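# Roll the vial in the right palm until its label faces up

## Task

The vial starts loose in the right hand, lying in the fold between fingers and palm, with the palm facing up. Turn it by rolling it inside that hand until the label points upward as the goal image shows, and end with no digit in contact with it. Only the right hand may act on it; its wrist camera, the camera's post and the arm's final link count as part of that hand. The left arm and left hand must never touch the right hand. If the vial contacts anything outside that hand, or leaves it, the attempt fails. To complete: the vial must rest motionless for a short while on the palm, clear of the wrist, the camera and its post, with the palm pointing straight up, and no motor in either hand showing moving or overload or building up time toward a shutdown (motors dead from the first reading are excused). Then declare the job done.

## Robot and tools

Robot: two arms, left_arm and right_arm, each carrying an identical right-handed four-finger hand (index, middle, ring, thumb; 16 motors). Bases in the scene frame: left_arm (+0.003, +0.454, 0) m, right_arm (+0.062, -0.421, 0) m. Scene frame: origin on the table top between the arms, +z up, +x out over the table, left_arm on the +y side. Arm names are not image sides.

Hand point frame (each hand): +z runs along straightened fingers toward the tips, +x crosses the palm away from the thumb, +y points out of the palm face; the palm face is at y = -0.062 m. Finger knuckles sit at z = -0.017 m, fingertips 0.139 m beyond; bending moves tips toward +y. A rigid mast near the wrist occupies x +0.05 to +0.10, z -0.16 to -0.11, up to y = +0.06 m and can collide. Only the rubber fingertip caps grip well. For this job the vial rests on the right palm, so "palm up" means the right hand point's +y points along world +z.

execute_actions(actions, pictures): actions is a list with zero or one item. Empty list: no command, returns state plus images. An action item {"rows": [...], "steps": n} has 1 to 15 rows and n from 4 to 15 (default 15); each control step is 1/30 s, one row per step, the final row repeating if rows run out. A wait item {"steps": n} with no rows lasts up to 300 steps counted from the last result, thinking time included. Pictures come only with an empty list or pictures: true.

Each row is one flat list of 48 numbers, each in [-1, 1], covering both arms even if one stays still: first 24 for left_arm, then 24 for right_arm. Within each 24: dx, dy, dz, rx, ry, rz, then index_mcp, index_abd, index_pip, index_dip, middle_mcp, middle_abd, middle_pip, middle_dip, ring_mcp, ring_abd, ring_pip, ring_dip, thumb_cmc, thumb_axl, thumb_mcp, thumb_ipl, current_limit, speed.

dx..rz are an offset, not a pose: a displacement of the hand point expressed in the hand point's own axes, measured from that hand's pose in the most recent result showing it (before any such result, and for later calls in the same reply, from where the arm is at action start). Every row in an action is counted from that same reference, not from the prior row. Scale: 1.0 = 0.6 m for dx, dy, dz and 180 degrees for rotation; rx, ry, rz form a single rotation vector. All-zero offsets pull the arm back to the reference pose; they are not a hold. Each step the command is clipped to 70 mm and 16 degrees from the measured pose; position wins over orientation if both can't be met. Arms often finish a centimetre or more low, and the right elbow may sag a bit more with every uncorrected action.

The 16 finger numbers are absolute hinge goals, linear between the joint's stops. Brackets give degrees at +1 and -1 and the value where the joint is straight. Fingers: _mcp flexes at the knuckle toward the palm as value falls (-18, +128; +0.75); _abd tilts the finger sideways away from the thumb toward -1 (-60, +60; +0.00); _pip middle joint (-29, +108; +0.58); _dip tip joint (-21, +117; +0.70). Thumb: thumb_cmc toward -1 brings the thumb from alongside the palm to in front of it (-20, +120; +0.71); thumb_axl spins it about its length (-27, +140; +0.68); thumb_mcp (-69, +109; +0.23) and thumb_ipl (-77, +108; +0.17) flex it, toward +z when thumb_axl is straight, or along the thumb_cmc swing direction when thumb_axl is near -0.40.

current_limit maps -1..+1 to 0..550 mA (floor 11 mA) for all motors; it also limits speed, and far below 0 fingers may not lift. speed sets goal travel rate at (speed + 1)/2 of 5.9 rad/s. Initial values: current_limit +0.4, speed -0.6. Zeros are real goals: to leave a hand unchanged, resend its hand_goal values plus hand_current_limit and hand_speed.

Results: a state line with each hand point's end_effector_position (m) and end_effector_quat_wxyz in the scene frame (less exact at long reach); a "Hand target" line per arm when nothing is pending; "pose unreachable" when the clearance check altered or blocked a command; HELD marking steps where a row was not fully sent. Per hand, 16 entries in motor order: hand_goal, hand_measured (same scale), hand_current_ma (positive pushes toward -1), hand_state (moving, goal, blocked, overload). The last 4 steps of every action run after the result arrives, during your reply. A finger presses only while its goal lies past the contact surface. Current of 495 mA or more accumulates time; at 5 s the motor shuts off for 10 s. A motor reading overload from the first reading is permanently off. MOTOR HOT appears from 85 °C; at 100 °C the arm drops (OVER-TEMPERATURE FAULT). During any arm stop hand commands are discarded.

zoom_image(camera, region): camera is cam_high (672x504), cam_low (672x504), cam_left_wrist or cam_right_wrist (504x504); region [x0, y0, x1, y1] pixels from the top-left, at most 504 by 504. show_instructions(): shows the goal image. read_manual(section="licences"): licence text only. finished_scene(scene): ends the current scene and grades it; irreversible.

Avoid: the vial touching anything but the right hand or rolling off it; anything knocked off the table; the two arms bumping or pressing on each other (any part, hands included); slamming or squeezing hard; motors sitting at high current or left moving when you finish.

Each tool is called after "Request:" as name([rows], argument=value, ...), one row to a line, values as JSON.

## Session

Request:
show_instructions()

Request:
execute_actions(actions=[])

Reference images for this scene: goal picture from the wrist camera place.

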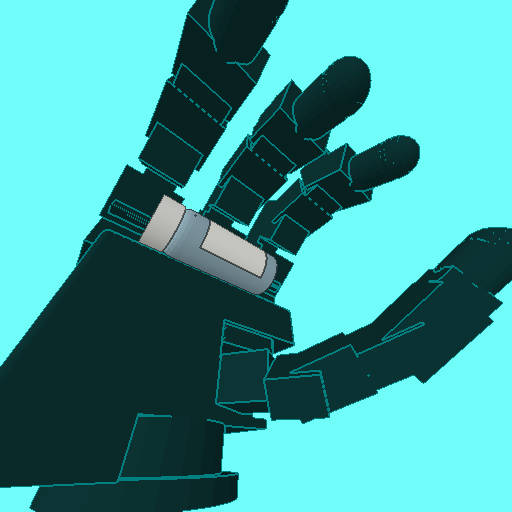

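Scene clock: 0.00 s of 4800.00 s.
left_arm: end_effector_position=(+0.3872, +0.8022, +0.5763) hand_goal=(+0.754, +0.000, +0.576, +0.696, +0.754, +0.000, +0.576, +0.696, +0.754, +0.000, +0.576, +0.696, +0.714, +0.678, +0.226, +0.168) hand_measured=(+0.754, +0.000, +0.576, +0.696, +0.754, +0.000, +0.576, +0.696, +0.754, +0.000, +0.576, +0.696, +0.714, +0.678, +0.226, +0.168) hand_current_ma=(+0, +0, +0, +0, +0, +0, +0, +0, +0, +0, +0, +0, +0, +0, +0, +0) hand_state=(goal, goal, goal, goal, goal, goal, goal, goal, goal, goal, goal, goal, goal, goal, goal, goal) hand_current_limit=0.40 hand_speed=-0.60 end_effector_quat_wxyz=(+0.267, +0.270, +0.652, +0.656) | right_arm: end_effector_position=(+0.4291, -0.0955, +0.4048) hand_goal=(+0.046, +0.000, -0.008, +0.280, +0.046, +0.000, -0.008, +0.280, +0.046, +0.000, -0.008, +0.280, -0.104, +0.266, +0.032, -0.018) hand_measured=(+0.062, +0.000, -0.006, +0.282, +0.062, +0.000, -0.006, +0.282, +0.062, +0.000, -0.006, +0.282, -0.088, +0.270, +0.034, -0.016) hand_current_ma=(+83, +0, +13, +13, +83, +0, +13, +13, +90, +0, +14, +12, +82, +30, +13, +11) hand_state=(goal, goal, goal, goal, goal, goal, goal, goal, goal, goal, goal, goal, goal, goal, goal, goal) hand_current_limit=0.40 hand_speed=-0.60 end_effector_quat_wxyz=(+0.292, +0.299, +0.632, +0.653)
Joint positions: left_arm=[ 0.66   1.038  1.037  0.005 -0.015  0.007] | right_arm=[1.02  1.104 0.6   0.526 0.104 0.02 ]
Joint velocities: left_arm=[ 0.005 -0.024 -0.012  0.002 -0.037 -0.007] | right_arm=[-0.005 -0.034 -0.027 -0.012  0.007  0.095]
Hand target (left_arm): +0.382, +0.797, +0.605; +0.274, +0.263, +0.635, +0.673
Hand target (right_arm): +0.430, -0.094, +0.423; +0.295, +0.295, +0.620, +0.664
camera_calibration (this result's frames):
cam_left_wrist: T_world_to_cam=[[0.52159, -0.56124, 0.642615, -0.0920017], [-0.223378, -0.816743, -0.532008, 0.994181], [0.823436, 0.133944, -0.551374, 0.012814], [0, 0, 0, 1]] pos_world=[0.259514, 0.758639, 0.5951]
cam_right_wrist: T_world_to_cam=[[0.451625, -0.666618, 0.593005, -0.469052], [-0.317551, -0.741225, -0.591394, 0.256611], [0.833784, 0.0787792, -0.546441, -0.00894971], [0, 0, 0, 1]] pos_world=[0.300785, -0.121767, 0.425019]

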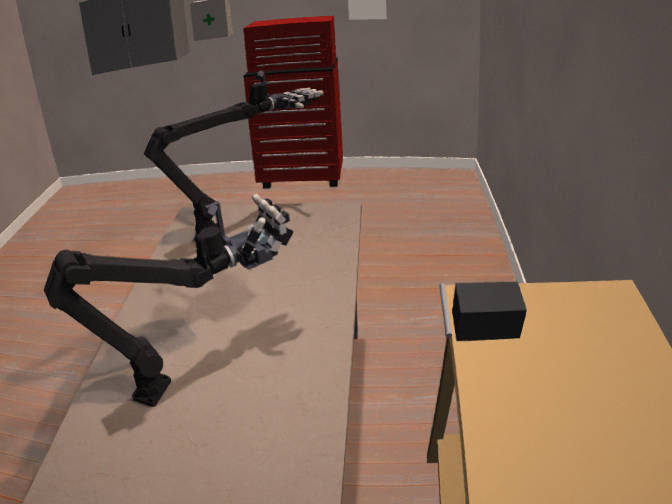

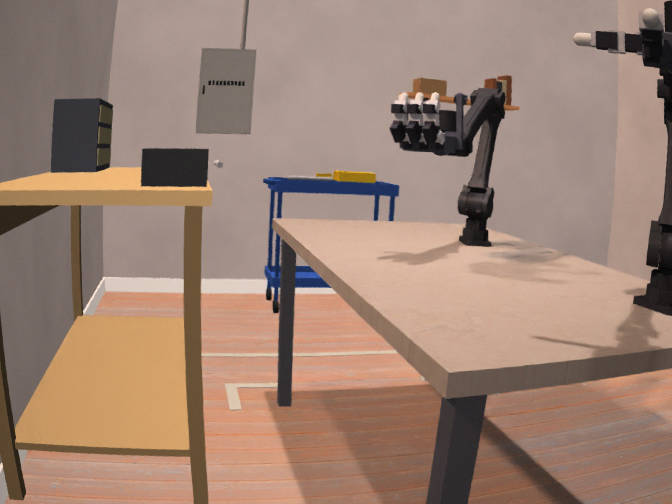

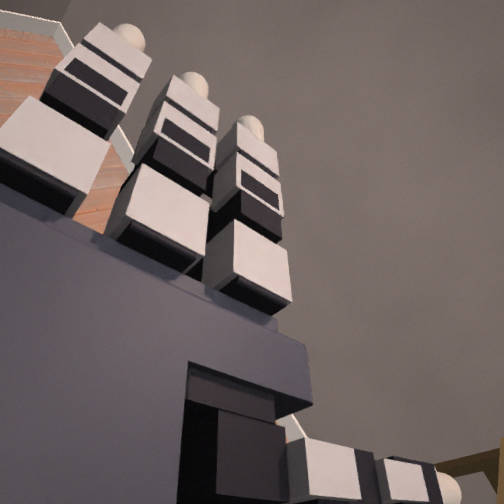

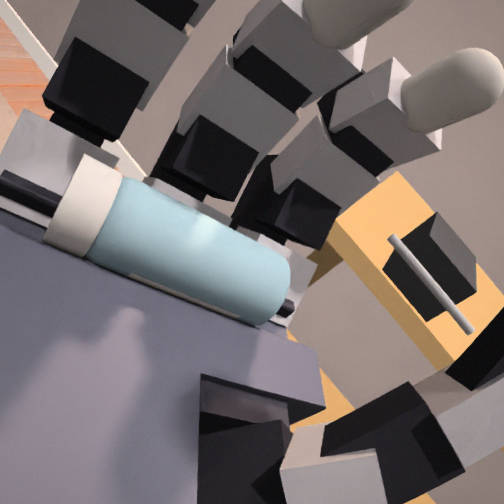

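Request:
zoom_image(camera="cam_right_wrist", region=[30, 120, 330, 350])

Region (30, 120, 330, 350) of cam_right_wrist's 504x504 image, scaled by 1.680, with more detail than that image has; it fills the top 386 rows of this view, and the rest is white.

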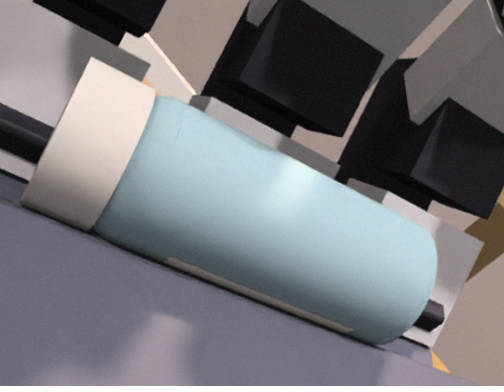

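Request:
execute_actions([
  {"rows": [[0,0.0478,-0.0121,-0.0166,0,0,0.754,0,0.576,0.696,0.754,0,0.576,0.696,0.754,0,0.576,0.696,0.714,0.678,0.226,0.168,0.4,-0.6,0.001,0.0303,0.003,-0.0107,0.0003,0.001,0.2,0,-0.008,0.28,0.36,0,-1,-0.085,0.2,0,-0.008,0.28,-0.104,0.266,0.032,-0.018,0.6,-0.2]], "steps": 15},
])

Request:
execute_actions([
  {"steps": 16},
], pictures=true)

Scene clock: 4.07 s of 4800.00 s.
left_arm: end_effector_position=(+0.3872, +0.8022, +0.5763) hand_goal=(+0.754, +0.000, +0.576, +0.696, +0.754, +0.000, +0.576, +0.696, +0.754, +0.000, +0.576, +0.696, +0.714, +0.678, +0.226, +0.168) hand_measured=(+0.764, +0.000, +0.576, +0.696, +0.764, +0.000, +0.576, +0.696, +0.764, +0.000, +0.576, +0.696, +0.724, +0.678, +0.226, +0.168) hand_current_ma=(+56, +0, +4, +0, +52, +0, +4, +0, +55, +0, +4, +0, +53, -4, -1, -2) hand_state=(goal, goal, goal, goal, goal, goal, goal, goal, goal, goal, goal, goal, goal, goal, goal, goal) hand_current_limit=0.40 hand_speed=-0.60 end_effector_quat_wxyz=(+0.267, +0.270, +0.652, +0.656) | right_arm: end_effector_position=(+0.4291, -0.0955, +0.4048) hand_goal=(+0.200, +0.000, -0.008, +0.280, +0.360, +0.000, -1.000, -0.084, +0.200, +0.000, -0.008, +0.280, -0.104, +0.266, +0.032, -0.018) hand_measured=(+0.206, +0.000, -0.006, +0.282, +0.366, +0.000, -0.386, -0.072, +0.206, +0.000, -0.006, +0.282, -0.088, +0.270, +0.034, -0.016) hand_current_ma=(+31, +0, +11, +13, +37, +0, +59, -13, +34, +0, +12, +12, +82, +30, +13, +11) hand_state=(goal, goal, goal, goal, moving, goal, moving, moving, goal, goal, goal, goal, goal, goal, goal, goal) hand_current_limit=0.60 hand_speed=-0.20 end_effector_quat_wxyz=(+0.292, +0.299, +0.632, +0.653)
Joint positions: left_arm=[ 0.66   1.038  1.037  0.005 -0.015  0.007] | right_arm=[1.02  1.104 0.6   0.526 0.104 0.02 ]
Joint velocities: left_arm=[-0.015  0.005 -0.012 -0.002  0.051  0.037] | right_arm=[-0.005 -0.015  0.012  0.002 -0.022  0.022]
Steps of this call (steps 1 to 90: nothing new was sent; then 0.70 s passed at rest; steps 91 to 101: the first 11 steps of this action). Readings (end_effector_position | what the end effector reports):
91: left_arm (+0.3872, +0.8022, +0.5763) | right_arm (+0.4291, -0.0955, +0.4048) | left_arm hand_goal=(+0.754, +0.000, +0.576, +0.696, +0.754, +0.000, +0.576, +0.696, +0.754, +0.000, +0.576, +0.696, +0.714, +0.678, +0.226, +0.168) hand_measured=(+0.764, +0.000, +0.576, +0.696, +0.764, +0.000, +0.576, +0.696, +0.764, +0.000, +0.576, +0.696, +0.724, +0.678, +0.226, +0.168) hand_current_ma=(+56, +0, +4, +0, +52, +0, +4, +0, +55, +0, +4, +0, +53, -4, -1, -2) hand_state=(goal, goal, goal, goal, goal, goal, goal, goal, goal, goal, goal, goal, goal, goal, goal, goal) hand_current_limit=0.40 hand_speed=-0.60 | right_arm hand_goal=(+0.200, +0.000, -0.008, +0.280, +0.360, +0.000, -1.000, -0.084, +0.200, +0.000, -0.008, +0.280, -0.104, +0.266, +0.032, -0.018) hand_measured=(+0.062, +0.000, -0.006, +0.282, +0.062, +0.000, -0.006, +0.282, +0.062, +0.000, -0.006, +0.282, -0.088, +0.270, +0.034, -0.016) hand_current_ma=(+83, +0, +13, +13, +83, +0, +13, +13, +90, +0, +14, +12, +82, +30, +13, +11) hand_state=(moving, goal, goal, goal, moving, goal, moving, moving, moving, goal, goal, goal, goal, goal, goal, goal) hand_current_limit=0.60 hand_speed=-0.20
92: left_arm (+0.3872, +0.8022, +0.5763) | right_arm (+0.4291, -0.0955, +0.4048) | left_arm hand_goal=(+0.754, +0.000, +0.576, +0.696, +0.754, +0.000, +0.576, +0.696, +0.754, +0.000, +0.576, +0.696, +0.714, +0.678, +0.226, +0.168) hand_measured=(+0.764, +0.000, +0.576, +0.696, +0.764, +0.000, +0.576, +0.696, +0.764, +0.000, +0.576, +0.696, +0.724, +0.678, +0.226, +0.168) hand_current_ma=(+56, +0, +4, +0, +52, +0, +4, +0, +55, +0, +4, +0, +53, -4, -1, -2) hand_state=(goal, goal, goal, goal, goal, goal, goal, goal, goal, goal, goal, goal, goal, goal, goal, goal) hand_current_limit=0.40 hand_speed=-0.60 | right_arm hand_goal=(+0.200, +0.000, -0.008, +0.280, +0.360, +0.000, -1.000, -0.084, +0.200, +0.000, -0.008, +0.280, -0.104, +0.266, +0.032, -0.018) hand_measured=(+0.064, +0.000, -0.006, +0.282, +0.064, +0.000, -0.010, +0.278, +0.066, +0.000, -0.006, +0.282, -0.088, +0.270, +0.034, -0.016) hand_current_ma=(-130, +0, +7, +12, -121, +0, +166, +175, -133, +0, +9, +11, +82, +30, +13, +11) hand_state=(moving, goal, moving, goal, moving, goal, moving, moving, moving, goal, goal, goal, goal, goal, goal, goal) hand_current_limit=0.60 hand_speed=-0.20
94: left_arm (+0.3872, +0.8022, +0.5763) | right_arm (+0.4291, -0.0955, +0.4048) | left_arm hand_goal=(+0.754, +0.000, +0.576, +0.696, +0.754, +0.000, +0.576, +0.696, +0.754, +0.000, +0.576, +0.696, +0.714, +0.678, +0.226, +0.168) hand_measured=(+0.764, +0.000, +0.576, +0.696, +0.764, +0.000, +0.576, +0.696, +0.764, +0.000, +0.576, +0.696, +0.724, +0.678, +0.226, +0.168) hand_current_ma=(+56, +0, +4, +0, +52, +0, +4, +0, +55, +0, +4, +0, +53, -4, -1, -2) hand_state=(goal, goal, goal, goal, goal, goal, goal, goal, goal, goal, goal, goal, goal, goal, goal, goal) hand_current_limit=0.40 hand_speed=-0.60 | right_arm hand_goal=(+0.200, +0.000, -0.008, +0.280, +0.360, +0.000, -1.000, -0.084, +0.200, +0.000, -0.008, +0.280, -0.104, +0.266, +0.032, -0.018) hand_measured=(+0.134, +0.000, -0.006, +0.282, +0.136, +0.000, -0.084, +0.204, +0.136, +0.000, -0.006, +0.282, -0.088, +0.270, +0.034, -0.016) hand_current_ma=(-45, +0, +11, +13, -44, +0, +111, +112, -43, +0, +12, +12, +82, +30, +13, +11) hand_state=(moving, goal, goal, goal, moving, goal, moving, moving, moving, goal, goal, goal, goal, goal, goal, goal) hand_current_limit=0.60 hand_speed=-0.20
98: left_arm (+0.3872, +0.8022, +0.5763) | right_arm (+0.4291, -0.0955, +0.4048) | left_arm hand_goal=(+0.754, +0.000, +0.576, +0.696, +0.754, +0.000, +0.576, +0.696, +0.754, +0.000, +0.576, +0.696, +0.714, +0.678, +0.226, +0.168) hand_measured=(+0.764, +0.000, +0.576, +0.696, +0.764, +0.000, +0.576, +0.696, +0.764, +0.000, +0.576, +0.696, +0.724, +0.678, +0.226, +0.168) hand_current_ma=(+56, +0, +4, +0, +52, +0, +4, +0, +55, +0, +4, +0, +53, -4, -1, -2) hand_state=(goal, goal, goal, goal, goal, goal, goal, goal, goal, goal, goal, goal, goal, goal, goal, goal) hand_current_limit=0.40 hand_speed=-0.60 | right_arm hand_goal=(+0.200, +0.000, -0.008, +0.280, +0.360, +0.000, -1.000, -0.084, +0.200, +0.000, -0.008, +0.280, -0.104, +0.266, +0.032, -0.018) hand_measured=(+0.206, +0.000, -0.006, +0.282, +0.312, +0.000, -0.256, +0.034, +0.206, +0.000, -0.006, +0.282, -0.088, +0.270, +0.034, -0.016) hand_current_ma=(+32, +0, +11, +13, +1, +0, +82, +82, +34, +0, +12, +12, +82, +30, +13, +11) hand_state=(moving, goal, goal, goal, moving, goal, moving, moving, moving, goal, goal, goal, goal, goal, goal, goal) hand_current_limit=0.60 hand_speed=-0.20
101: the state above

Scene clock: 4.60 s of 4800.00 s.
left_arm: end_effector_position=(+0.3872, +0.8022, +0.5763) hand_goal=(+0.754, +0.000, +0.576, +0.696, +0.754, +0.000, +0.576, +0.696, +0.754, +0.000, +0.576, +0.696, +0.714, +0.678, +0.226, +0.168) hand_measured=(+0.764, +0.000, +0.576, +0.696, +0.764, +0.000, +0.576, +0.696, +0.764, +0.000, +0.576, +0.696, +0.724, +0.678, +0.226, +0.168) hand_current_ma=(+56, +0, +4, +0, +52, +0, +4, +0, +55, +0, +4, +0, +53, -4, -1, -2) hand_state=(goal, goal, goal, goal, goal, goal, goal, goal, goal, goal, goal, goal, goal, goal, goal, goal) hand_current_limit=0.40 hand_speed=-0.60 end_effector_quat_wxyz=(+0.267, +0.270, +0.652, +0.656) | right_arm: end_effector_position=(+0.4291, -0.0955, +0.4048) hand_goal=(+0.200, +0.000, -0.008, +0.280, +0.360, +0.000, -1.000, -0.084, +0.200, +0.000, -0.008, +0.280, -0.104, +0.266, +0.032, -0.018) hand_measured=(+0.206, +0.000, -0.006, +0.282, +0.368, +0.000, -0.984, -0.080, +0.206, +0.000, -0.006, +0.282, -0.088, +0.270, +0.034, -0.016) hand_current_ma=(+31, +0, +11, +13, +38, +0, +81, +21, +34, +0, +12, +12, +82, +30, +13, +11) hand_state=(goal, goal, goal, goal, goal, goal, goal, goal, goal, goal, goal, goal, goal, goal, goal, goal) hand_current_limit=0.60 hand_speed=-0.20 end_effector_quat_wxyz=(+0.292, +0.299, +0.632, +0.653)
Joint positions: left_arm=[ 0.66   1.038  1.037  0.005 -0.015  0.007] | right_arm=[1.02  1.104 0.6   0.526 0.104 0.02 ]
Joint velocities: left_arm=[-0.005  0.005 -0.007  0.027 -0.007  0.022] | right_arm=[ 0.015  0.005 -0.022 -0.022  0.051 -0.081]
Hand target (left_arm): +0.381, +0.796, +0.604; +0.273, +0.263, +0.635, +0.673
Hand target (right_arm): +0.430, -0.095, +0.423; +0.295, +0.295, +0.620, +0.664
Off the commanded pose (left_arm): 0.030 m, 3 deg.
Off the commanded pose (right_arm): 0.018 m, 2 deg.
Kept back: nothing.
Steps of this call (steps 1 to 4: the last 4 steps of your previous action; steps 5 to 16: nothing new was sent). Readings (end_effector_position | what the end effector reports):
1: left_arm (+0.3872, +0.8022, +0.5763) | right_arm (+0.4291, -0.0955, +0.4048) | left_arm hand_goal=(+0.754, +0.000, +0.576, +0.696, +0.754, +0.000, +0.576, +0.696, +0.754, +0.000, +0.576, +0.696, +0.714, +0.678, +0.226, +0.168) hand_measured=(+0.764, +0.000, +0.576, +0.696, +0.764, +0.000, +0.576, +0.696, +0.764, +0.000, +0.576, +0.696, +0.724, +0.678, +0.226, +0.168) hand_current_ma=(+56, +0, +4, +0, +52, +0, +4, +0, +55, +0, +4, +0, +53, -4, -1, -2) hand_state=(goal, goal, goal, goal, goal, goal, goal, goal, goal, goal, goal, goal, goal, goal, goal, goal) hand_current_limit=0.40 hand_speed=-0.60 | right_arm hand_goal=(+0.200, +0.000, -0.008, +0.280, +0.360, +0.000, -1.000, -0.084, +0.200, +0.000, -0.008, +0.280, -0.104, +0.266, +0.032, -0.018) hand_measured=(+0.206, +0.000, -0.006, +0.282, +0.366, +0.000, -0.428, -0.078, +0.206, +0.000, -0.006, +0.282, -0.088, +0.270, +0.034, -0.016) hand_current_ma=(+31, +0, +11, +13, +30, +0, +69, +3, +34, +0, +12, +12, +82, +30, +13, +11) hand_state=(goal, goal, goal, goal, moving, goal, moving, moving, goal, goal, goal, goal, goal, goal, goal, goal) hand_current_limit=0.60 hand_speed=-0.20
2: left_arm (+0.3872, +0.8022, +0.5763) | right_arm (+0.4291, -0.0955, +0.4048) | left_arm hand_goal=(+0.754, +0.000, +0.576, +0.696, +0.754, +0.000, +0.576, +0.696, +0.754, +0.000, +0.576, +0.696, +0.714, +0.678, +0.226, +0.168) hand_measured=(+0.764, +0.000, +0.576, +0.696, +0.764, +0.000, +0.576, +0.696, +0.764, +0.000, +0.576, +0.696, +0.724, +0.678, +0.226, +0.168) hand_current_ma=(+56, +0, +4, +0, +52, +0, +4, +0, +55, +0, +4, +0, +53, -4, -1, -2) hand_state=(goal, goal, goal, goal, goal, goal, goal, goal, goal, goal, goal, goal, goal, goal, goal, goal) hand_current_limit=0.40 hand_speed=-0.60 | right_arm hand_goal=(+0.200, +0.000, -0.008, +0.280, +0.360, +0.000, -1.000, -0.084, +0.200, +0.000, -0.008, +0.280, -0.104, +0.266, +0.032, -0.018) hand_measured=(+0.206, +0.000, -0.006, +0.282, +0.366, +0.000, -0.472, -0.080, +0.206, +0.000, -0.006, +0.282, -0.088, +0.270, +0.034, -0.016) hand_current_ma=(+31, +0, +11, +13, +30, +0, +60, +9, +34, +0, +12, +12, +82, +30, +13, +11) hand_state=(goal, goal, goal, goal, goal, goal, moving, moving, goal, goal, goal, goal, goal, goal, goal, goal) hand_current_limit=0.60 hand_speed=-0.20
4: left_arm (+0.3872, +0.8022, +0.5763) | right_arm (+0.4291, -0.0955, +0.4048) | left_arm hand_goal=(+0.754, +0.000, +0.576, +0.696, +0.754, +0.000, +0.576, +0.696, +0.754, +0.000, +0.576, +0.696, +0.714, +0.678, +0.226, +0.168) hand_measured=(+0.764, +0.000, +0.576, +0.696, +0.764, +0.000, +0.576, +0.696, +0.764, +0.000, +0.576, +0.696, +0.724, +0.678, +0.226, +0.168) hand_current_ma=(+56, +0, +4, +0, +52, +0, +4, +0, +55, +0, +4, +0, +53, -4, -1, -2) hand_state=(goal, goal, goal, goal, goal, goal, goal, goal, goal, goal, goal, goal, goal, goal, goal, goal) hand_current_limit=0.40 hand_speed=-0.60 | right_arm hand_goal=(+0.200, +0.000, -0.008, +0.280, +0.360, +0.000, -1.000, -0.084, +0.200, +0.000, -0.008, +0.280, -0.104, +0.266, +0.032, -0.018) hand_measured=(+0.206, +0.000, -0.006, +0.282, +0.366, +0.000, -0.558, -0.082, +0.206, +0.000, -0.006, +0.282, -0.088, +0.270, +0.034, -0.016) hand_current_ma=(+31, +0, +11, +13, +30, +0, +60, +12, +34, +0, +12, +12, +82, +30, +13, +11) hand_state=(goal, goal, goal, goal, goal, goal, moving, goal, goal, goal, goal, goal, goal, goal, goal, goal) hand_current_limit=0.60 hand_speed=-0.20
8: left_arm (+0.3872, +0.8022, +0.5763) | right_arm (+0.4291, -0.0955, +0.4048) | left_arm hand_goal=(+0.754, +0.000, +0.576, +0.696, +0.754, +0.000, +0.576, +0.696, +0.754, +0.000, +0.576, +0.696, +0.714, +0.678, +0.226, +0.168) hand_measured=(+0.764, +0.000, +0.576, +0.696, +0.764, +0.000, +0.576, +0.696, +0.764, +0.000, +0.576, +0.696, +0.724, +0.678, +0.226, +0.168) hand_current_ma=(+56, +0, +4, +0, +52, +0, +4, +0, +55, +0, +4, +0, +53, -4, -1, -2) hand_state=(goal, goal, goal, goal, goal, goal, goal, goal, goal, goal, goal, goal, goal, goal, goal, goal) hand_current_limit=0.40 hand_speed=-0.60 | right_arm hand_goal=(+0.200, +0.000, -0.008, +0.280, +0.360, +0.000, -1.000, -0.084, +0.200, +0.000, -0.008, +0.280, -0.104, +0.266, +0.032, -0.018) hand_measured=(+0.206, +0.000, -0.006, +0.282, +0.366, +0.000, -0.732, -0.082, +0.206, +0.000, -0.006, +0.282, -0.088, +0.270, +0.034, -0.016) hand_current_ma=(+31, +0, +11, +13, +30, +0, +59, +12, +34, +0, +12, +12, +82, +30, +13, +11) hand_state=(goal, goal, goal, goal, goal, goal, moving, goal, goal, goal, goal, goal, goal, goal, goal, goal) hand_current_limit=0.60 hand_speed=-0.20
16: the state above
camera_calibration (this result's frames):
cam_left_wrist: T_world_to_cam=[[0.52159, -0.56124, 0.642615, -0.0920017], [-0.223378, -0.816743, -0.532008, 0.994181], [0.823436, 0.133944, -0.551374, 0.012814], [0, 0, 0, 1]] pos_world=[0.259514, 0.758639, 0.5951]
cam_right_wrist: T_world_to_cam=[[0.451625, -0.666618, 0.593005, -0.469052], [-0.317551, -0.741225, -0.591394, 0.256611], [0.833784, 0.0787792, -0.546441, -0.00894971], [0, 0, 0, 1]] pos_world=[0.300785, -0.121767, 0.425019]

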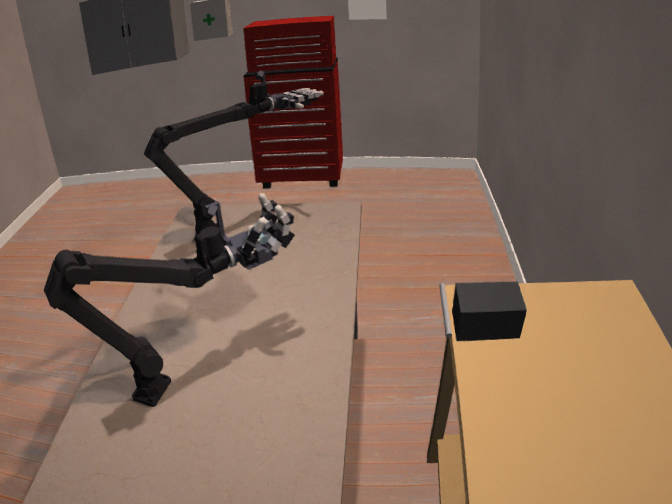

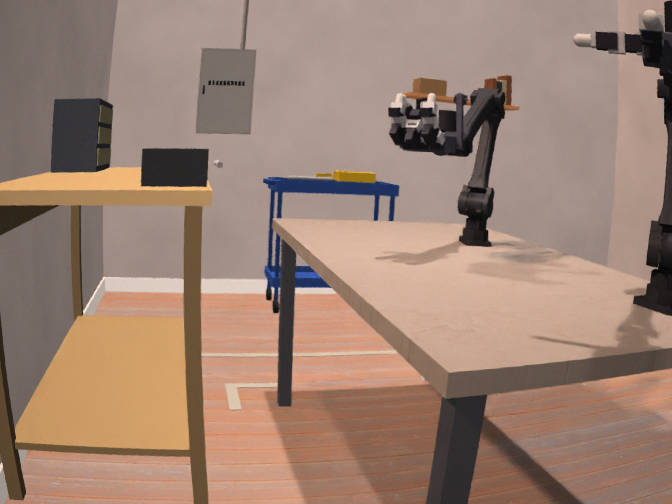

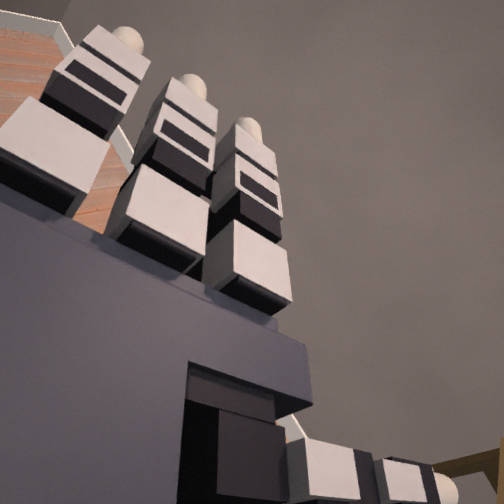

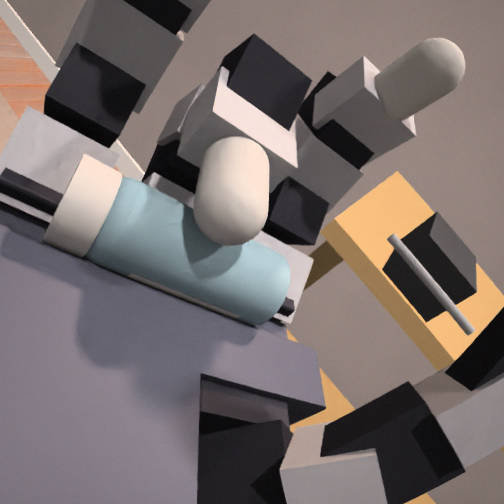

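Request:
execute_actions([
  {"rows": [[0,0.0478,-0.0121,-0.0166,0,0,0.754,0,0.576,0.696,0.754,0,0.576,0.696,0.754,0,0.576,0.696,0.714,0.678,0.226,0.168,0.4,-0.6,0.001,0.0303,0.003,-0.0107,0.0003,0.001,0.2,0,-0.008,0.28,0.339,0,-1,-0.088,0.2,0,-0.008,0.28,-0.104,0.266,0.032,-0.018,0.6,-0.2],[0,0.0478,-0.0121,-0.0166,0,0,0.754,0,0.576,0.696,0.754,0,0.576,0.696,0.754,0,0.576,0.696,0.714,0.678,0.226,0.168,0.4,-0.6,0.001,0.0303,0.003,-0.0107,0.0003,0.001,0.2,0,-0.008,0.28,0.316,0,-1,-0.085,0.2,0,-0.008,0.28,-0.104,0.266,0.032,-0.018,0.6,-0.2],[0,0.0478,-0.0121,-0.0166,0,0,0.754,0,0.576,0.696,0.754,0,0.576,0.696,0.754,0,0.576,0.696,0.714,0.678,0.226,0.168,0.4,-0.6,0.001,0.0303,0.003,-0.0107,0.0003,0.001,0.2,0,-0.008,0.28,0.293,0,-1,-0.078,0.2,0,-0.008,0.28,-0.104,0.266,0.032,-0.018,0.6,-0.2],[0,0.0478,-0.0121,-0.0166,0,0,0.754,0,0.576,0.696,0.754,0,0.576,0.696,0.754,0,0.576,0.696,0.714,0.678,0.226,0.168,0.4,-0.6,0.001,0.0303,0.003,-0.0107,0.0003,0.001,0.2,0,-0.008,0.28,0.27,0,-1,-0.071,0.2,0,-0.008,0.28,-0.104,0.266,0.032,-0.018,0.6,-0.2],[0,0.0478,-0.0121,-0.0166,0,0,0.754,0,0.576,0.696,0.754,0,0.576,0.696,0.754,0,0.576,0.696,0.714,0.678,0.226,0.168,0.4,-0.6,0.001,0.0303,0.003,-0.0107,0.0003,0.001,0.2,0,-0.008,0.28,0.247,0,-1,-0.064,0.2,0,-0.008,0.28,-0.104,0.266,0.032,-0.018,0.6,-0.2],[0,0.0478,-0.0121,-0.0166,0,0,0.754,0,0.576,0.696,0.754,0,0.576,0.696,0.754,0,0.576,0.696,0.714,0.678,0.226,0.168,0.4,-0.6,0.001,0.0303,0.003,-0.0107,0.0003,0.001,0.2,0,-0.008,0.28,0.224,0,-1,-0.057,0.2,0,-0.008,0.28,-0.104,0.266,0.032,-0.018,0.6,-0.2],[0,0.0478,-0.0121,-0.0166,0,0,0.754,0,0.576,0.696,0.754,0,0.576,0.696,0.754,0,0.576,0.696,0.714,0.678,0.226,0.168,0.4,-0.6,0.001,0.0303,0.003,-0.0107,0.0003,0.001,0.2,0,-0.008,0.28,0.201,0,-1,-0.05,0.2,0,-0.008,0.28,-0.104,0.266,0.032,-0.018,0.6,-0.2],[0,0.0478,-0.0121,-0.0166,0,0,0.754,0,0.576,0.696,0.754,0,0.576,0.696,0.754,0,0.576,0.696,0.714,0.678,0.226,0.168,0.4,-0.6,0.001,0.0303,0.003,-0.0107,0.0003,0.001,0.2,0,-0.008,0.28,0.178,0,-1,-0.043,0.2,0,-0.008,0.28,-0.104,0.266,0.032,-0.018,0.6,-0.2],[0,0.0478,-0.0121,-0.0166,0,0,0.754,0,0.576,0.696,0.754,0,0.576,0.696,0.754,0,0.576,0.696,0.714,0.678,0.226,0.168,0.4,-0.6,0.001,0.0303,0.003,-0.0107,0.0003,0.001,0.2,0,-0.008,0.28,0.155,0,-1,-0.037,0.2,0,-0.008,0.28,-0.104,0.266,0.032,-0.018,0.6,-0.2],[0,0.0478,-0.0121,-0.0166,0,0,0.754,0,0.576,0.696,0.754,0,0.576,0.696,0.754,0,0.576,0.696,0.714,0.678,0.226,0.168,0.4,-0.6,0.001,0.0303,0.003,-0.0107,0.0003,0.001,0.2,0,-0.008,0.28,0.132,0,-1,-0.03,0.2,0,-0.008,0.28,-0.104,0.266,0.032,-0.018,0.6,-0.2],[0,0.0478,-0.0121,-0.0166,0,0,0.754,0,0.576,0.696,0.754,0,0.576,0.696,0.754,0,0.576,0.696,0.714,0.678,0.226,0.168,0.4,-0.6,0.001,0.0303,0.003,-0.0107,0.0003,0.001,0.2,0,-0.008,0.28,0.109,0,-1,-0.024,0.2,0,-0.008,0.28,-0.104,0.266,0.032,-0.018,0.6,-0.2],[0,0.0478,-0.0121,-0.0166,0,0,0.754,0,0.576,0.696,0.754,0,0.576,0.696,0.754,0,0.576,0.696,0.714,0.678,0.226,0.168,0.4,-0.6,0.001,0.0303,0.003,-0.0107,0.0003,0.001,0.2,0,-0.008,0.28,0.086,0,-1,-0.018,0.2,0,-0.008,0.28,-0.104,0.266,0.032,-0.018,0.6,-0.2],[0,0.0478,-0.0121,-0.0166,0,0,0.754,0,0.576,0.696,0.754,0,0.576,0.696,0.754,0,0.576,0.696,0.714,0.678,0.226,0.168,0.4,-0.6,0.001,0.0303,0.003,-0.0107,0.0003,0.001,0.2,0,-0.008,0.28,0.063,0,-1,-0.012,0.2,0,-0.008,0.28,-0.104,0.266,0.032,-0.018,0.6,-0.2],[0,0.0478,-0.0121,-0.0166,0,0,0.754,0,0.576,0.696,0.754,0,0.576,0.696,0.754,0,0.576,0.696,0.714,0.678,0.226,0.168,0.4,-0.6,0.001,0.0303,0.003,-0.0107,0.0003,0.001,0.2,0,-0.008,0.28,0.04,0,-1,-0.006,0.2,0,-0.008,0.28,-0.104,0.266,0.032,-0.018,0.6,-0.2],[0,0.0478,-0.0121,-0.0166,0,0,0.754,0,0.576,0.696,0.754,0,0.576,0.696,0.754,0,0.576,0.696,0.714,0.678,0.226,0.168,0.4,-0.6,0.001,0.0303,0.003,-0.0107,0.0003,0.001,0.2,0,-0.008,0.28,0.04,0,-1,-0.002,0.2,0,-0.008,0.28,-0.104,0.266,0.032,-0.018,0.6,-0.2]], "steps": 15},
])

Request:
execute_actions([
  {"rows": [[0,0.0478,-0.0121,-0.0166,0,0,0.754,0,0.576,0.696,0.754,0,0.576,0.696,0.754,0,0.576,0.696,0.714,0.678,0.226,0.168,0.4,-0.6,0.001,0.0303,0.003,-0.0107,0.0003,0.001,0.2,0,-0.008,0.28,0.04,0,-1,0,0.2,0,-0.008,0.28,-0.104,0.266,0.032,-0.018,0.6,-0.2],[0,0.0478,-0.0121,-0.0166,0,0,0.754,0,0.576,0.696,0.754,0,0.576,0.696,0.754,0,0.576,0.696,0.714,0.678,0.226,0.168,0.4,-0.6,0.001,0.0303,0.003,-0.0107,0.0003,0.001,0.2,0,-0.008,0.28,0.055,0,-1,0.11,0.2,0,-0.008,0.28,-0.104,0.266,0.032,-0.018,0.6,-0.2],[0,0.0478,-0.0121,-0.0166,0,0,0.754,0,0.576,0.696,0.754,0,0.576,0.696,0.754,0,0.576,0.696,0.714,0.678,0.226,0.168,0.4,-0.6,0.001,0.0303,0.003,-0.0107,0.0003,0.001,0.2,0,-0.008,0.28,0.07,0,-1,0.11,0.2,0,-0.008,0.28,-0.104,0.266,0.032,-0.018,0.6,-0.2],[0,0.0478,-0.0121,-0.0166,0,0,0.754,0,0.576,0.696,0.754,0,0.576,0.696,0.754,0,0.576,0.696,0.714,0.678,0.226,0.168,0.4,-0.6,0.001,0.0303,0.003,-0.0107,0.0003,0.001,0.2,0,-0.008,0.28,0.07,0,-1,0.11,0.2,0,-0.008,0.28,-0.104,0.266,0.032,-0.018,0.6,-0.2],[0,0.0478,-0.0121,-0.0166,0,0,0.754,0,0.576,0.696,0.754,0,0.576,0.696,0.754,0,0.576,0.696,0.714,0.678,0.226,0.168,0.4,-0.6,0.001,0.0303,0.003,-0.0107,0.0003,0.001,0.2,0,-0.008,0.28,0.36,0,-1,0.11,0.2,0,-0.008,0.28,-0.104,0.266,0.032,-0.018,0.6,-0.2],[0,0.0478,-0.0121,-0.0166,0,0,0.754,0,0.576,0.696,0.754,0,0.576,0.696,0.754,0,0.576,0.696,0.714,0.678,0.226,0.168,0.4,-0.6,0.001,0.0303,0.003,-0.0107,0.0003,0.001,0.2,0,-0.008,0.28,0.36,0,-1,0.11,0.2,0,-0.008,0.28,-0.104,0.266,0.032,-0.018,0.6,-0.2],[0,0.0478,-0.0121,-0.0166,0,0,0.754,0,0.576,0.696,0.754,0,0.576,0.696,0.754,0,0.576,0.696,0.714,0.678,0.226,0.168,0.4,-0.6,0.001,0.0303,0.003,-0.0107,0.0003,0.001,0.2,0,-0.008,0.28,0.36,0,-1,0.08,0.2,0,-0.008,0.28,-0.104,0.266,0.032,-0.018,0.6,-0.2],[0,0.0478,-0.0121,-0.0166,0,0,0.754,0,0.576,0.696,0.754,0,0.576,0.696,0.754,0,0.576,0.696,0.714,0.678,0.226,0.168,0.4,-0.6,0.001,0.0303,0.003,-0.0107,0.0003,0.001,0.2,0,-0.008,0.28,0.36,0,-1,0.06,0.2,0,-0.008,0.28,-0.104,0.266,0.032,-0.018,0.6,-0.2],[0,0.0478,-0.0121,-0.0166,0,0,0.754,0,0.576,0.696,0.754,0,0.576,0.696,0.754,0,0.576,0.696,0.714,0.678,0.226,0.168,0.4,-0.6,0.001,0.0303,0.003,-0.0107,0.0003,0.001,0.2,0,-0.008,0.28,0.36,0,-1,0.04,0.2,0,-0.008,0.28,-0.104,0.266,0.032,-0.018,0.6,-0.2],[0,0.0478,-0.0121,-0.0166,0,0,0.754,0,0.576,0.696,0.754,0,0.576,0.696,0.754,0,0.576,0.696,0.714,0.678,0.226,0.168,0.4,-0.6,0.001,0.0303,0.003,-0.0107,0.0003,0.001,0.2,0,-0.008,0.28,0.36,0,-1,0.02,0.2,0,-0.008,0.28,-0.104,0.266,0.032,-0.018,0.6,-0.2],[0,0.0478,-0.0121,-0.0166,0,0,0.754,0,0.576,0.696,0.754,0,0.576,0.696,0.754,0,0.576,0.696,0.714,0.678,0.226,0.168,0.4,-0.6,0.001,0.0303,0.003,-0.0107,0.0003,0.001,0.2,0,-0.008,0.28,0.36,0,-1,-0.09,0.2,0,-0.008,0.28,-0.104,0.266,0.032,-0.018,0.6,-0.2]], "steps": 15},
], pictures=true)

Scene clock: 7.07 s of 4800.00 s.
left_arm: end_effector_position=(+0.3872, +0.8022, +0.5763) hand_goal=(+0.754, +0.000, +0.576, +0.696, +0.754, +0.000, +0.576, +0.696, +0.754, +0.000, +0.576, +0.696, +0.714, +0.678, +0.226, +0.168) hand_measured=(+0.764, +0.000, +0.576, +0.696, +0.764, +0.000, +0.576, +0.696, +0.764, +0.000, +0.576, +0.696, +0.724, +0.678, +0.226, +0.168) hand_current_ma=(+56, +0, +4, +0, +52, +0, +4, +0, +55, +0, +4, +0, +53, -4, -1, -2) hand_state=(goal, goal, goal, goal, goal, goal, goal, goal, goal, goal, goal, goal, goal, goal, goal, goal) hand_current_limit=0.40 hand_speed=-0.60 end_effector_quat_wxyz=(+0.267, +0.270, +0.652, +0.656) | right_arm: end_effector_position=(+0.4291, -0.0955, +0.4048) hand_goal=(+0.200, +0.000, -0.008, +0.280, +0.110, +0.000, -1.000, -0.024, +0.200, +0.000, -0.008, +0.280, -0.104, +0.266, +0.032, -0.018) hand_measured=(+0.206, +0.000, -0.006, +0.282, +0.202, +0.000, -0.980, -0.032, +0.206, +0.000, -0.006, +0.282, -0.088, +0.270, +0.034, -0.016) hand_current_ma=(+31, +0, +11, +13, +240, +0, +104, +31, +34, +0, +12, +12, +82, +30, +13, +11) hand_state=(goal, goal, goal, goal, moving, goal, goal, moving, goal, goal, goal, goal, goal, goal, goal, goal) hand_current_limit=0.60 hand_speed=-0.20 end_effector_quat_wxyz=(+0.292, +0.299, +0.632, +0.653)
Joint positions: left_arm=[ 0.66   1.038  1.037  0.005 -0.015  0.007] | right_arm=[1.02  1.104 0.6   0.526 0.104 0.02 ]
Joint velocities: left_arm=[-0.005 -0.005 -0.017 -0.002 -0.007 -0.037] | right_arm=[-0.015 -0.005  0.012 -0.022 -0.037  0.007]
Steps of this call (steps 1 to 63: nothing new was sent; steps 64 to 74: the first 11 steps of this action). Readings (end_effector_position | what the end effector reports):
64: left_arm (+0.3872, +0.8022, +0.5763) | right_arm (+0.4291, -0.0955, +0.4048) | left_arm hand_goal=(+0.754, +0.000, +0.576, +0.696, +0.754, +0.000, +0.576, +0.696, +0.754, +0.000, +0.576, +0.696, +0.714, +0.678, +0.226, +0.168) hand_measured=(+0.764, +0.000, +0.576, +0.696, +0.764, +0.000, +0.576, +0.696, +0.764, +0.000, +0.576, +0.696, +0.724, +0.678, +0.226, +0.168) hand_current_ma=(+56, +0, +4, +0, +52, +0, +4, +0, +55, +0, +4, +0, +53, -4, -1, -2) hand_state=(goal, goal, goal, goal, goal, goal, goal, goal, goal, goal, goal, goal, goal, goal, goal, goal) hand_current_limit=0.40 hand_speed=-0.60 | right_arm hand_goal=(+0.200, +0.000, -0.008, +0.280, +0.340, +0.000, -1.000, -0.088, +0.200, +0.000, -0.008, +0.280, -0.104, +0.266, +0.032, -0.018) hand_measured=(+0.206, +0.000, -0.006, +0.282, +0.368, +0.000, -0.984, -0.080, +0.206, +0.000, -0.006, +0.282, -0.088, +0.270, +0.034, -0.016) hand_current_ma=(+31, +0, +11, +13, +38, +0, +80, +21, +34, +0, +12, +12, +82, +30, +13, +11) hand_state=(goal, goal, goal, goal, moving, goal, goal, moving, goal, goal, goal, goal, goal, goal, goal, goal) hand_current_limit=0.60 hand_speed=-0.20
65: left_arm (+0.3872, +0.8022, +0.5763) | right_arm (+0.4291, -0.0955, +0.4048) | left_arm hand_goal=(+0.754, +0.000, +0.576, +0.696, +0.754, +0.000, +0.576, +0.696, +0.754, +0.000, +0.576, +0.696, +0.714, +0.678, +0.226, +0.168) hand_measured=(+0.764, +0.000, +0.576, +0.696, +0.764, +0.000, +0.576, +0.696, +0.764, +0.000, +0.576, +0.696, +0.724, +0.678, +0.226, +0.168) hand_current_ma=(+56, +0, +4, +0, +52, +0, +4, +0, +55, +0, +4, +0, +53, -4, -1, -2) hand_state=(goal, goal, goal, goal, goal, goal, goal, goal, goal, goal, goal, goal, goal, goal, goal, goal) hand_current_limit=0.40 hand_speed=-0.60 | right_arm hand_goal=(+0.200, +0.000, -0.008, +0.280, +0.316, +0.000, -1.000, -0.084, +0.200, +0.000, -0.008, +0.280, -0.104, +0.266, +0.032, -0.018) hand_measured=(+0.206, +0.000, -0.006, +0.282, +0.366, +0.000, -0.984, -0.080, +0.206, +0.000, -0.006, +0.282, -0.088, +0.270, +0.034, -0.016) hand_current_ma=(+31, +0, +11, +13, +140, +0, +80, +43, +34, +0, +12, +12, +82, +30, +13, +11) hand_state=(goal, goal, goal, goal, moving, goal, goal, moving, goal, goal, goal, goal, goal, goal, goal, goal) hand_current_limit=0.60 hand_speed=-0.20
67: left_arm (+0.3872, +0.8022, +0.5763) | right_arm (+0.4291, -0.0955, +0.4048) | left_arm hand_goal=(+0.754, +0.000, +0.576, +0.696, +0.754, +0.000, +0.576, +0.696, +0.754, +0.000, +0.576, +0.696, +0.714, +0.678, +0.226, +0.168) hand_measured=(+0.764, +0.000, +0.576, +0.696, +0.764, +0.000, +0.576, +0.696, +0.764, +0.000, +0.576, +0.696, +0.724, +0.678, +0.226, +0.168) hand_current_ma=(+56, +0, +4, +0, +52, +0, +4, +0, +55, +0, +4, +0, +53, -4, -1, -2) hand_state=(goal, goal, goal, goal, goal, goal, goal, goal, goal, goal, goal, goal, goal, goal, goal, goal) hand_current_limit=0.40 hand_speed=-0.60 | right_arm hand_goal=(+0.200, +0.000, -0.008, +0.280, +0.270, +0.000, -1.000, -0.070, +0.200, +0.000, -0.008, +0.280, -0.104, +0.266, +0.032, -0.018) hand_measured=(+0.206, +0.000, -0.006, +0.282, +0.352, +0.000, -0.984, -0.078, +0.206, +0.000, -0.006, +0.282, -0.088, +0.270, +0.034, -0.016) hand_current_ma=(+31, +0, +11, +13, +236, +0, +90, +23, +34, +0, +12, +12, +82, +30, +13, +11) hand_state=(goal, goal, goal, goal, moving, goal, moving, moving, goal, goal, goal, goal, goal, goal, goal, goal) hand_current_limit=0.60 hand_speed=-0.20
71: left_arm (+0.3872, +0.8022, +0.5763) | right_arm (+0.4291, -0.0955, +0.4048) | left_arm hand_goal=(+0.754, +0.000, +0.576, +0.696, +0.754, +0.000, +0.576, +0.696, +0.754, +0.000, +0.576, +0.696, +0.714, +0.678, +0.226, +0.168) hand_measured=(+0.764, +0.000, +0.576, +0.696, +0.764, +0.000, +0.576, +0.696, +0.764, +0.000, +0.576, +0.696, +0.724, +0.678, +0.226, +0.168) hand_current_ma=(+56, +0, +4, +0, +52, +0, +4, +0, +55, +0, +4, +0, +53, -4, -1, -2) hand_state=(goal, goal, goal, goal, goal, goal, goal, goal, goal, goal, goal, goal, goal, goal, goal, goal) hand_current_limit=0.40 hand_speed=-0.60 | right_arm hand_goal=(+0.200, +0.000, -0.008, +0.280, +0.178, +0.000, -1.000, -0.042, +0.200, +0.000, -0.008, +0.280, -0.104, +0.266, +0.032, -0.018) hand_measured=(+0.206, +0.000, -0.006, +0.282, +0.270, +0.000, -0.982, -0.052, +0.206, +0.000, -0.006, +0.282, -0.088, +0.270, +0.034, -0.016) hand_current_ma=(+31, +0, +11, +13, +205, +0, +95, +36, +34, +0, +12, +12, +82, +30, +13, +11) hand_state=(goal, goal, goal, goal, moving, goal, goal, moving, goal, goal, goal, goal, goal, goal, goal, goal) hand_current_limit=0.60 hand_speed=-0.20
74: the state above

Scene clock: 7.57 s of 4800.00 s.
left_arm: end_effector_position=(+0.3872, +0.8022, +0.5763) hand_goal=(+0.754, +0.000, +0.576, +0.696, +0.754, +0.000, +0.576, +0.696, +0.754, +0.000, +0.576, +0.696, +0.714, +0.678, +0.226, +0.168) hand_measured=(+0.764, +0.000, +0.576, +0.696, +0.764, +0.000, +0.576, +0.696, +0.764, +0.000, +0.576, +0.696, +0.724, +0.678, +0.226, +0.168) hand_current_ma=(+56, +0, +4, +0, +52, +0, +4, +0, +55, +0, +4, +0, +53, -4, -1, -2) hand_state=(goal, goal, goal, goal, goal, goal, goal, goal, goal, goal, goal, goal, goal, goal, goal, goal) hand_current_limit=0.40 hand_speed=-0.60 end_effector_quat_wxyz=(+0.267, +0.270, +0.652, +0.656) | right_arm: end_effector_position=(+0.4291, -0.0955, +0.4048) hand_goal=(+0.200, +0.000, -0.008, +0.280, +0.360, +0.000, -1.000, -0.090, +0.200, +0.000, -0.008, +0.280, -0.104, +0.266, +0.032, -0.018) hand_measured=(+0.206, +0.000, -0.006, +0.282, +0.280, +0.000, -1.000, +0.052, +0.206, +0.000, -0.006, +0.282, -0.088, +0.270, +0.034, -0.016) hand_current_ma=(+31, +0, +11, +13, -32, +0, +1, +39, +34, +0, +12, +12, +82, +30, +13, +11) hand_state=(goal, goal, goal, goal, moving, goal, goal, moving, goal, goal, goal, goal, goal, goal, goal, goal) hand_current_limit=0.60 hand_speed=-0.20 end_effector_quat_wxyz=(+0.292, +0.299, +0.632, +0.653)
Joint positions: left_arm=[ 0.66   1.038  1.037  0.005 -0.015  0.007] | right_arm=[1.02  1.104 0.6   0.526 0.104 0.02 ]
Joint velocities: left_arm=[-0.005  0.005 -0.012  0.002 -0.022  0.007] | right_arm=[-0.005 -0.005  0.002 -0.012 -0.007  0.007]
Off your previous action's commanded pose (left_arm): 0.030 m, 3 deg at its last step (step 4 of this call).
Off your previous action's commanded pose (right_arm): 0.018 m, 2 deg at its last step (step 4 of this call).
Steps of this call (steps 1 to 4: the last 4 steps of your previous action; steps 5 to 15: the first 11 steps of this action, its rows measured from where the robot was after step 4). Readings (end_effector_position | what the end effector reports):
4: left_arm (+0.3872, +0.8022, +0.5763) | right_arm (+0.4291, -0.0955, +0.4048) | left_arm hand_goal=(+0.754, +0.000, +0.576, +0.696, +0.754, +0.000, +0.576, +0.696, +0.754, +0.000, +0.576, +0.696, +0.714, +0.678, +0.226, +0.168) hand_measured=(+0.764, +0.000, +0.576, +0.696, +0.764, +0.000, +0.576, +0.696, +0.764, +0.000, +0.576, +0.696, +0.724, +0.678, +0.226, +0.168) hand_current_ma=(+56, +0, +4, +0, +52, +0, +4, +0, +55, +0, +4, +0, +53, -4, -1, -2) hand_state=(goal, goal, goal, goal, goal, goal, goal, goal, goal, goal, goal, goal, goal, goal, goal, goal) hand_current_limit=0.40 hand_speed=-0.60 | right_arm hand_goal=(+0.200, +0.000, -0.008, +0.280, +0.040, +0.000, -1.000, -0.002, +0.200, +0.000, -0.008, +0.280, -0.104, +0.266, +0.032, -0.018) hand_measured=(+0.206, +0.000, -0.006, +0.282, +0.112, +0.000, -0.980, -0.008, +0.206, +0.000, -0.006, +0.282, -0.088, +0.270, +0.034, -0.016) hand_current_ma=(+31, +0, +11, +13, +233, +0, +109, +29, +34, +0, +12, +12, +82, +30, +13, +11) hand_state=(goal, goal, goal, goal, moving, goal, blocked, moving, goal, goal, goal, goal, goal, goal, goal, goal) hand_current_limit=0.60 hand_speed=-0.20
5: left_arm (+0.3872, +0.8022, +0.5763) | right_arm (+0.4291, -0.0955, +0.4048) | left_arm hand_goal=(+0.754, +0.000, +0.576, +0.696, +0.754, +0.000, +0.576, +0.696, +0.754, +0.000, +0.576, +0.696, +0.714, +0.678, +0.226, +0.168) hand_measured=(+0.764, +0.000, +0.576, +0.696, +0.764, +0.000, +0.576, +0.696, +0.764, +0.000, +0.576, +0.696, +0.724, +0.678, +0.226, +0.168) hand_current_ma=(+56, +0, +4, +0, +52, +0, +4, +0, +55, +0, +4, +0, +53, -4, -1, -2) hand_state=(goal, goal, goal, goal, goal, goal, goal, goal, goal, goal, goal, goal, goal, goal, goal, goal) hand_current_limit=0.40 hand_speed=-0.60 | right_arm hand_goal=(+0.200, +0.000, -0.008, +0.280, +0.040, +0.000, -1.000, +0.000, +0.200, +0.000, -0.008, +0.280, -0.104, +0.266, +0.032, -0.018) hand_measured=(+0.206, +0.000, -0.006, +0.282, +0.090, +0.000, -0.980, -0.002, +0.206, +0.000, -0.006, +0.282, -0.088, +0.270, +0.034, -0.016) hand_current_ma=(+31, +0, +11, +13, +169, +0, +108, +33, +34, +0, +12, +12, +82, +30, +13, +11) hand_state=(goal, goal, goal, goal, moving, goal, blocked, moving, goal, goal, goal, goal, goal, goal, goal, goal) hand_current_limit=0.60 hand_speed=-0.20
6: left_arm (+0.3872, +0.8022, +0.5763) | right_arm (+0.4291, -0.0955, +0.4048) | left_arm hand_goal=(+0.754, +0.000, +0.576, +0.696, +0.754, +0.000, +0.576, +0.696, +0.754, +0.000, +0.576, +0.696, +0.714, +0.678, +0.226, +0.168) hand_measured=(+0.764, +0.000, +0.576, +0.696, +0.764, +0.000, +0.576, +0.696, +0.764, +0.000, +0.576, +0.696, +0.724, +0.678, +0.226, +0.168) hand_current_ma=(+56, +0, +4, +0, +52, +0, +4, +0, +55, +0, +4, +0, +53, -4, -1, -2) hand_state=(goal, goal, goal, goal, goal, goal, goal, goal, goal, goal, goal, goal, goal, goal, goal, goal) hand_current_limit=0.40 hand_speed=-0.60 | right_arm hand_goal=(+0.200, +0.000, -0.008, +0.280, +0.056, +0.000, -1.000, +0.110, +0.200, +0.000, -0.008, +0.280, -0.104, +0.266, +0.032, -0.018) hand_measured=(+0.206, +0.000, -0.006, +0.282, +0.080, +0.000, -0.980, +0.002, +0.206, +0.000, -0.006, +0.282, -0.088, +0.270, +0.034, -0.016) hand_current_ma=(+31, +0, +11, +13, +165, +0, +107, +30, +34, +0, +12, +12, +82, +30, +13, +11) hand_state=(goal, goal, goal, goal, moving, goal, blocked, moving, goal, goal, goal, goal, goal, goal, goal, goal) hand_current_limit=0.60 hand_speed=-0.20
8: left_arm (+0.3872, +0.8022, +0.5763) | right_arm (+0.4291, -0.0955, +0.4048) | left_arm hand_goal=(+0.754, +0.000, +0.576, +0.696, +0.754, +0.000, +0.576, +0.696, +0.754, +0.000, +0.576, +0.696, +0.714, +0.678, +0.226, +0.168) hand_measured=(+0.764, +0.000, +0.576, +0.696, +0.764, +0.000, +0.576, +0.696, +0.764, +0.000, +0.576, +0.696, +0.724, +0.678, +0.226, +0.168) hand_current_ma=(+56, +0, +4, +0, +52, +0, +4, +0, +55, +0, +4, +0, +53, -4, -1, -2) hand_state=(goal, goal, goal, goal, goal, goal, goal, goal, goal, goal, goal, goal, goal, goal, goal, goal) hand_current_limit=0.40 hand_speed=-0.60 | right_arm hand_goal=(+0.200, +0.000, -0.008, +0.280, +0.070, +0.000, -1.000, +0.110, +0.200, +0.000, -0.008, +0.280, -0.104, +0.266, +0.032, -0.018) hand_measured=(+0.206, +0.000, -0.006, +0.282, +0.074, +0.000, -0.988, +0.044, +0.206, +0.000, -0.006, +0.282, -0.088, +0.270, +0.034, -0.016) hand_current_ma=(+31, +0, +11, +13, +18, +0, +4, -58, +34, +0, +12, +12, +82, +30, +13, +11) hand_state=(goal, goal, goal, goal, moving, goal, moving, moving, goal, goal, goal, goal, goal, goal, goal, goal) hand_current_limit=0.60 hand_speed=-0.20
12: left_arm (+0.3872, +0.8022, +0.5763) | right_arm (+0.4291, -0.0955, +0.4048) | left_arm hand_goal=(+0.754, +0.000, +0.576, +0.696, +0.754, +0.000, +0.576, +0.696, +0.754, +0.000, +0.576, +0.696, +0.714, +0.678, +0.226, +0.168) hand_measured=(+0.764, +0.000, +0.576, +0.696, +0.764, +0.000, +0.576, +0.696, +0.764, +0.000, +0.576, +0.696, +0.724, +0.678, +0.226, +0.168) hand_current_ma=(+56, +0, +4, +0, +52, +0, +4, +0, +55, +0, +4, +0, +53, -4, -1, -2) hand_state=(goal, goal, goal, goal, goal, goal, goal, goal, goal, goal, goal, goal, goal, goal, goal, goal) hand_current_limit=0.40 hand_speed=-0.60 | right_arm hand_goal=(+0.200, +0.000, -0.008, +0.280, +0.360, +0.000, -1.000, +0.060, +0.200, +0.000, -0.008, +0.280, -0.104, +0.266, +0.032, -0.018) hand_measured=(+0.206, +0.000, -0.006, +0.282, +0.150, +0.000, -1.000, +0.104, +0.206, +0.000, -0.006, +0.282, -0.088, +0.270, +0.034, -0.016) hand_current_ma=(+31, +0, +11, +13, -76, +0, +0, +75, +34, +0, +12, +12, +82, +30, +13, +11) hand_state=(goal, goal, goal, goal, moving, goal, goal, moving, goal, goal, goal, goal, goal, goal, goal, goal) hand_current_limit=0.60 hand_speed=-0.20
15: the state above
camera_calibration (this result's frames):
cam_left_wrist: T_world_to_cam=[[0.52159, -0.56124, 0.642615, -0.0920017], [-0.223378, -0.816743, -0.532008, 0.994181], [0.823436, 0.133944, -0.551374, 0.012814], [0, 0, 0, 1]] pos_world=[0.259514, 0.758639, 0.5951]
cam_right_wrist: T_world_to_cam=[[0.451625, -0.666618, 0.593005, -0.469052], [-0.317551, -0.741225, -0.591394, 0.256611], [0.833784, 0.0787792, -0.546441, -0.00894971], [0, 0, 0, 1]] pos_world=[0.300785, -0.121767, 0.425019]

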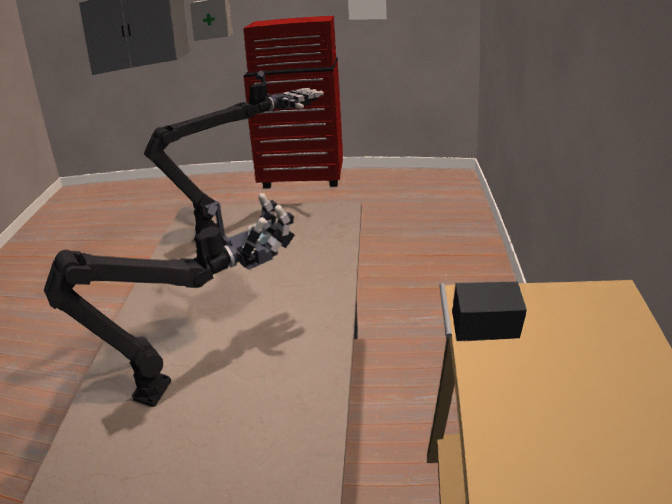

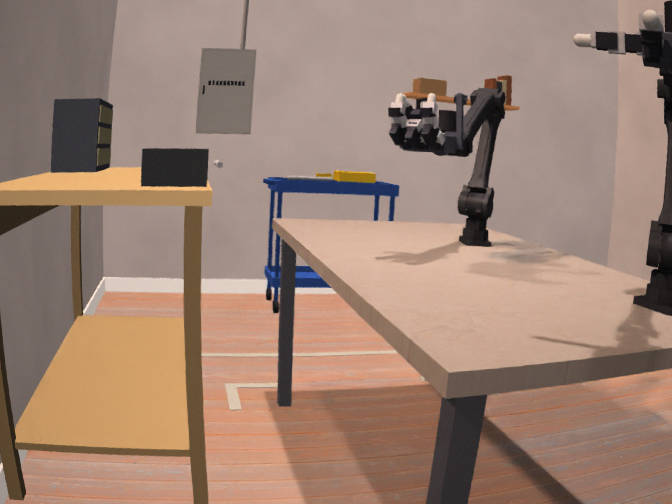

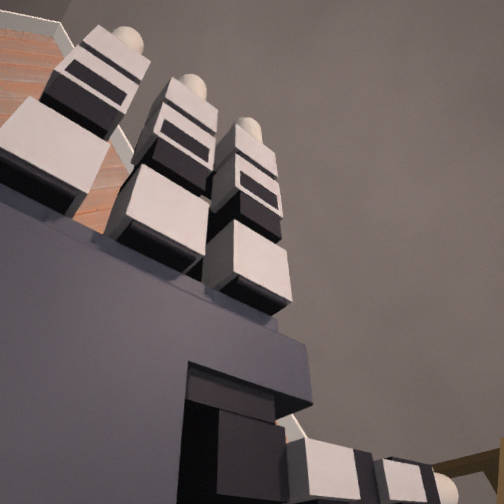

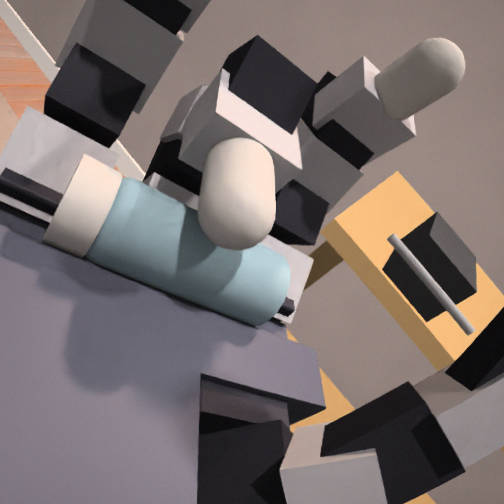

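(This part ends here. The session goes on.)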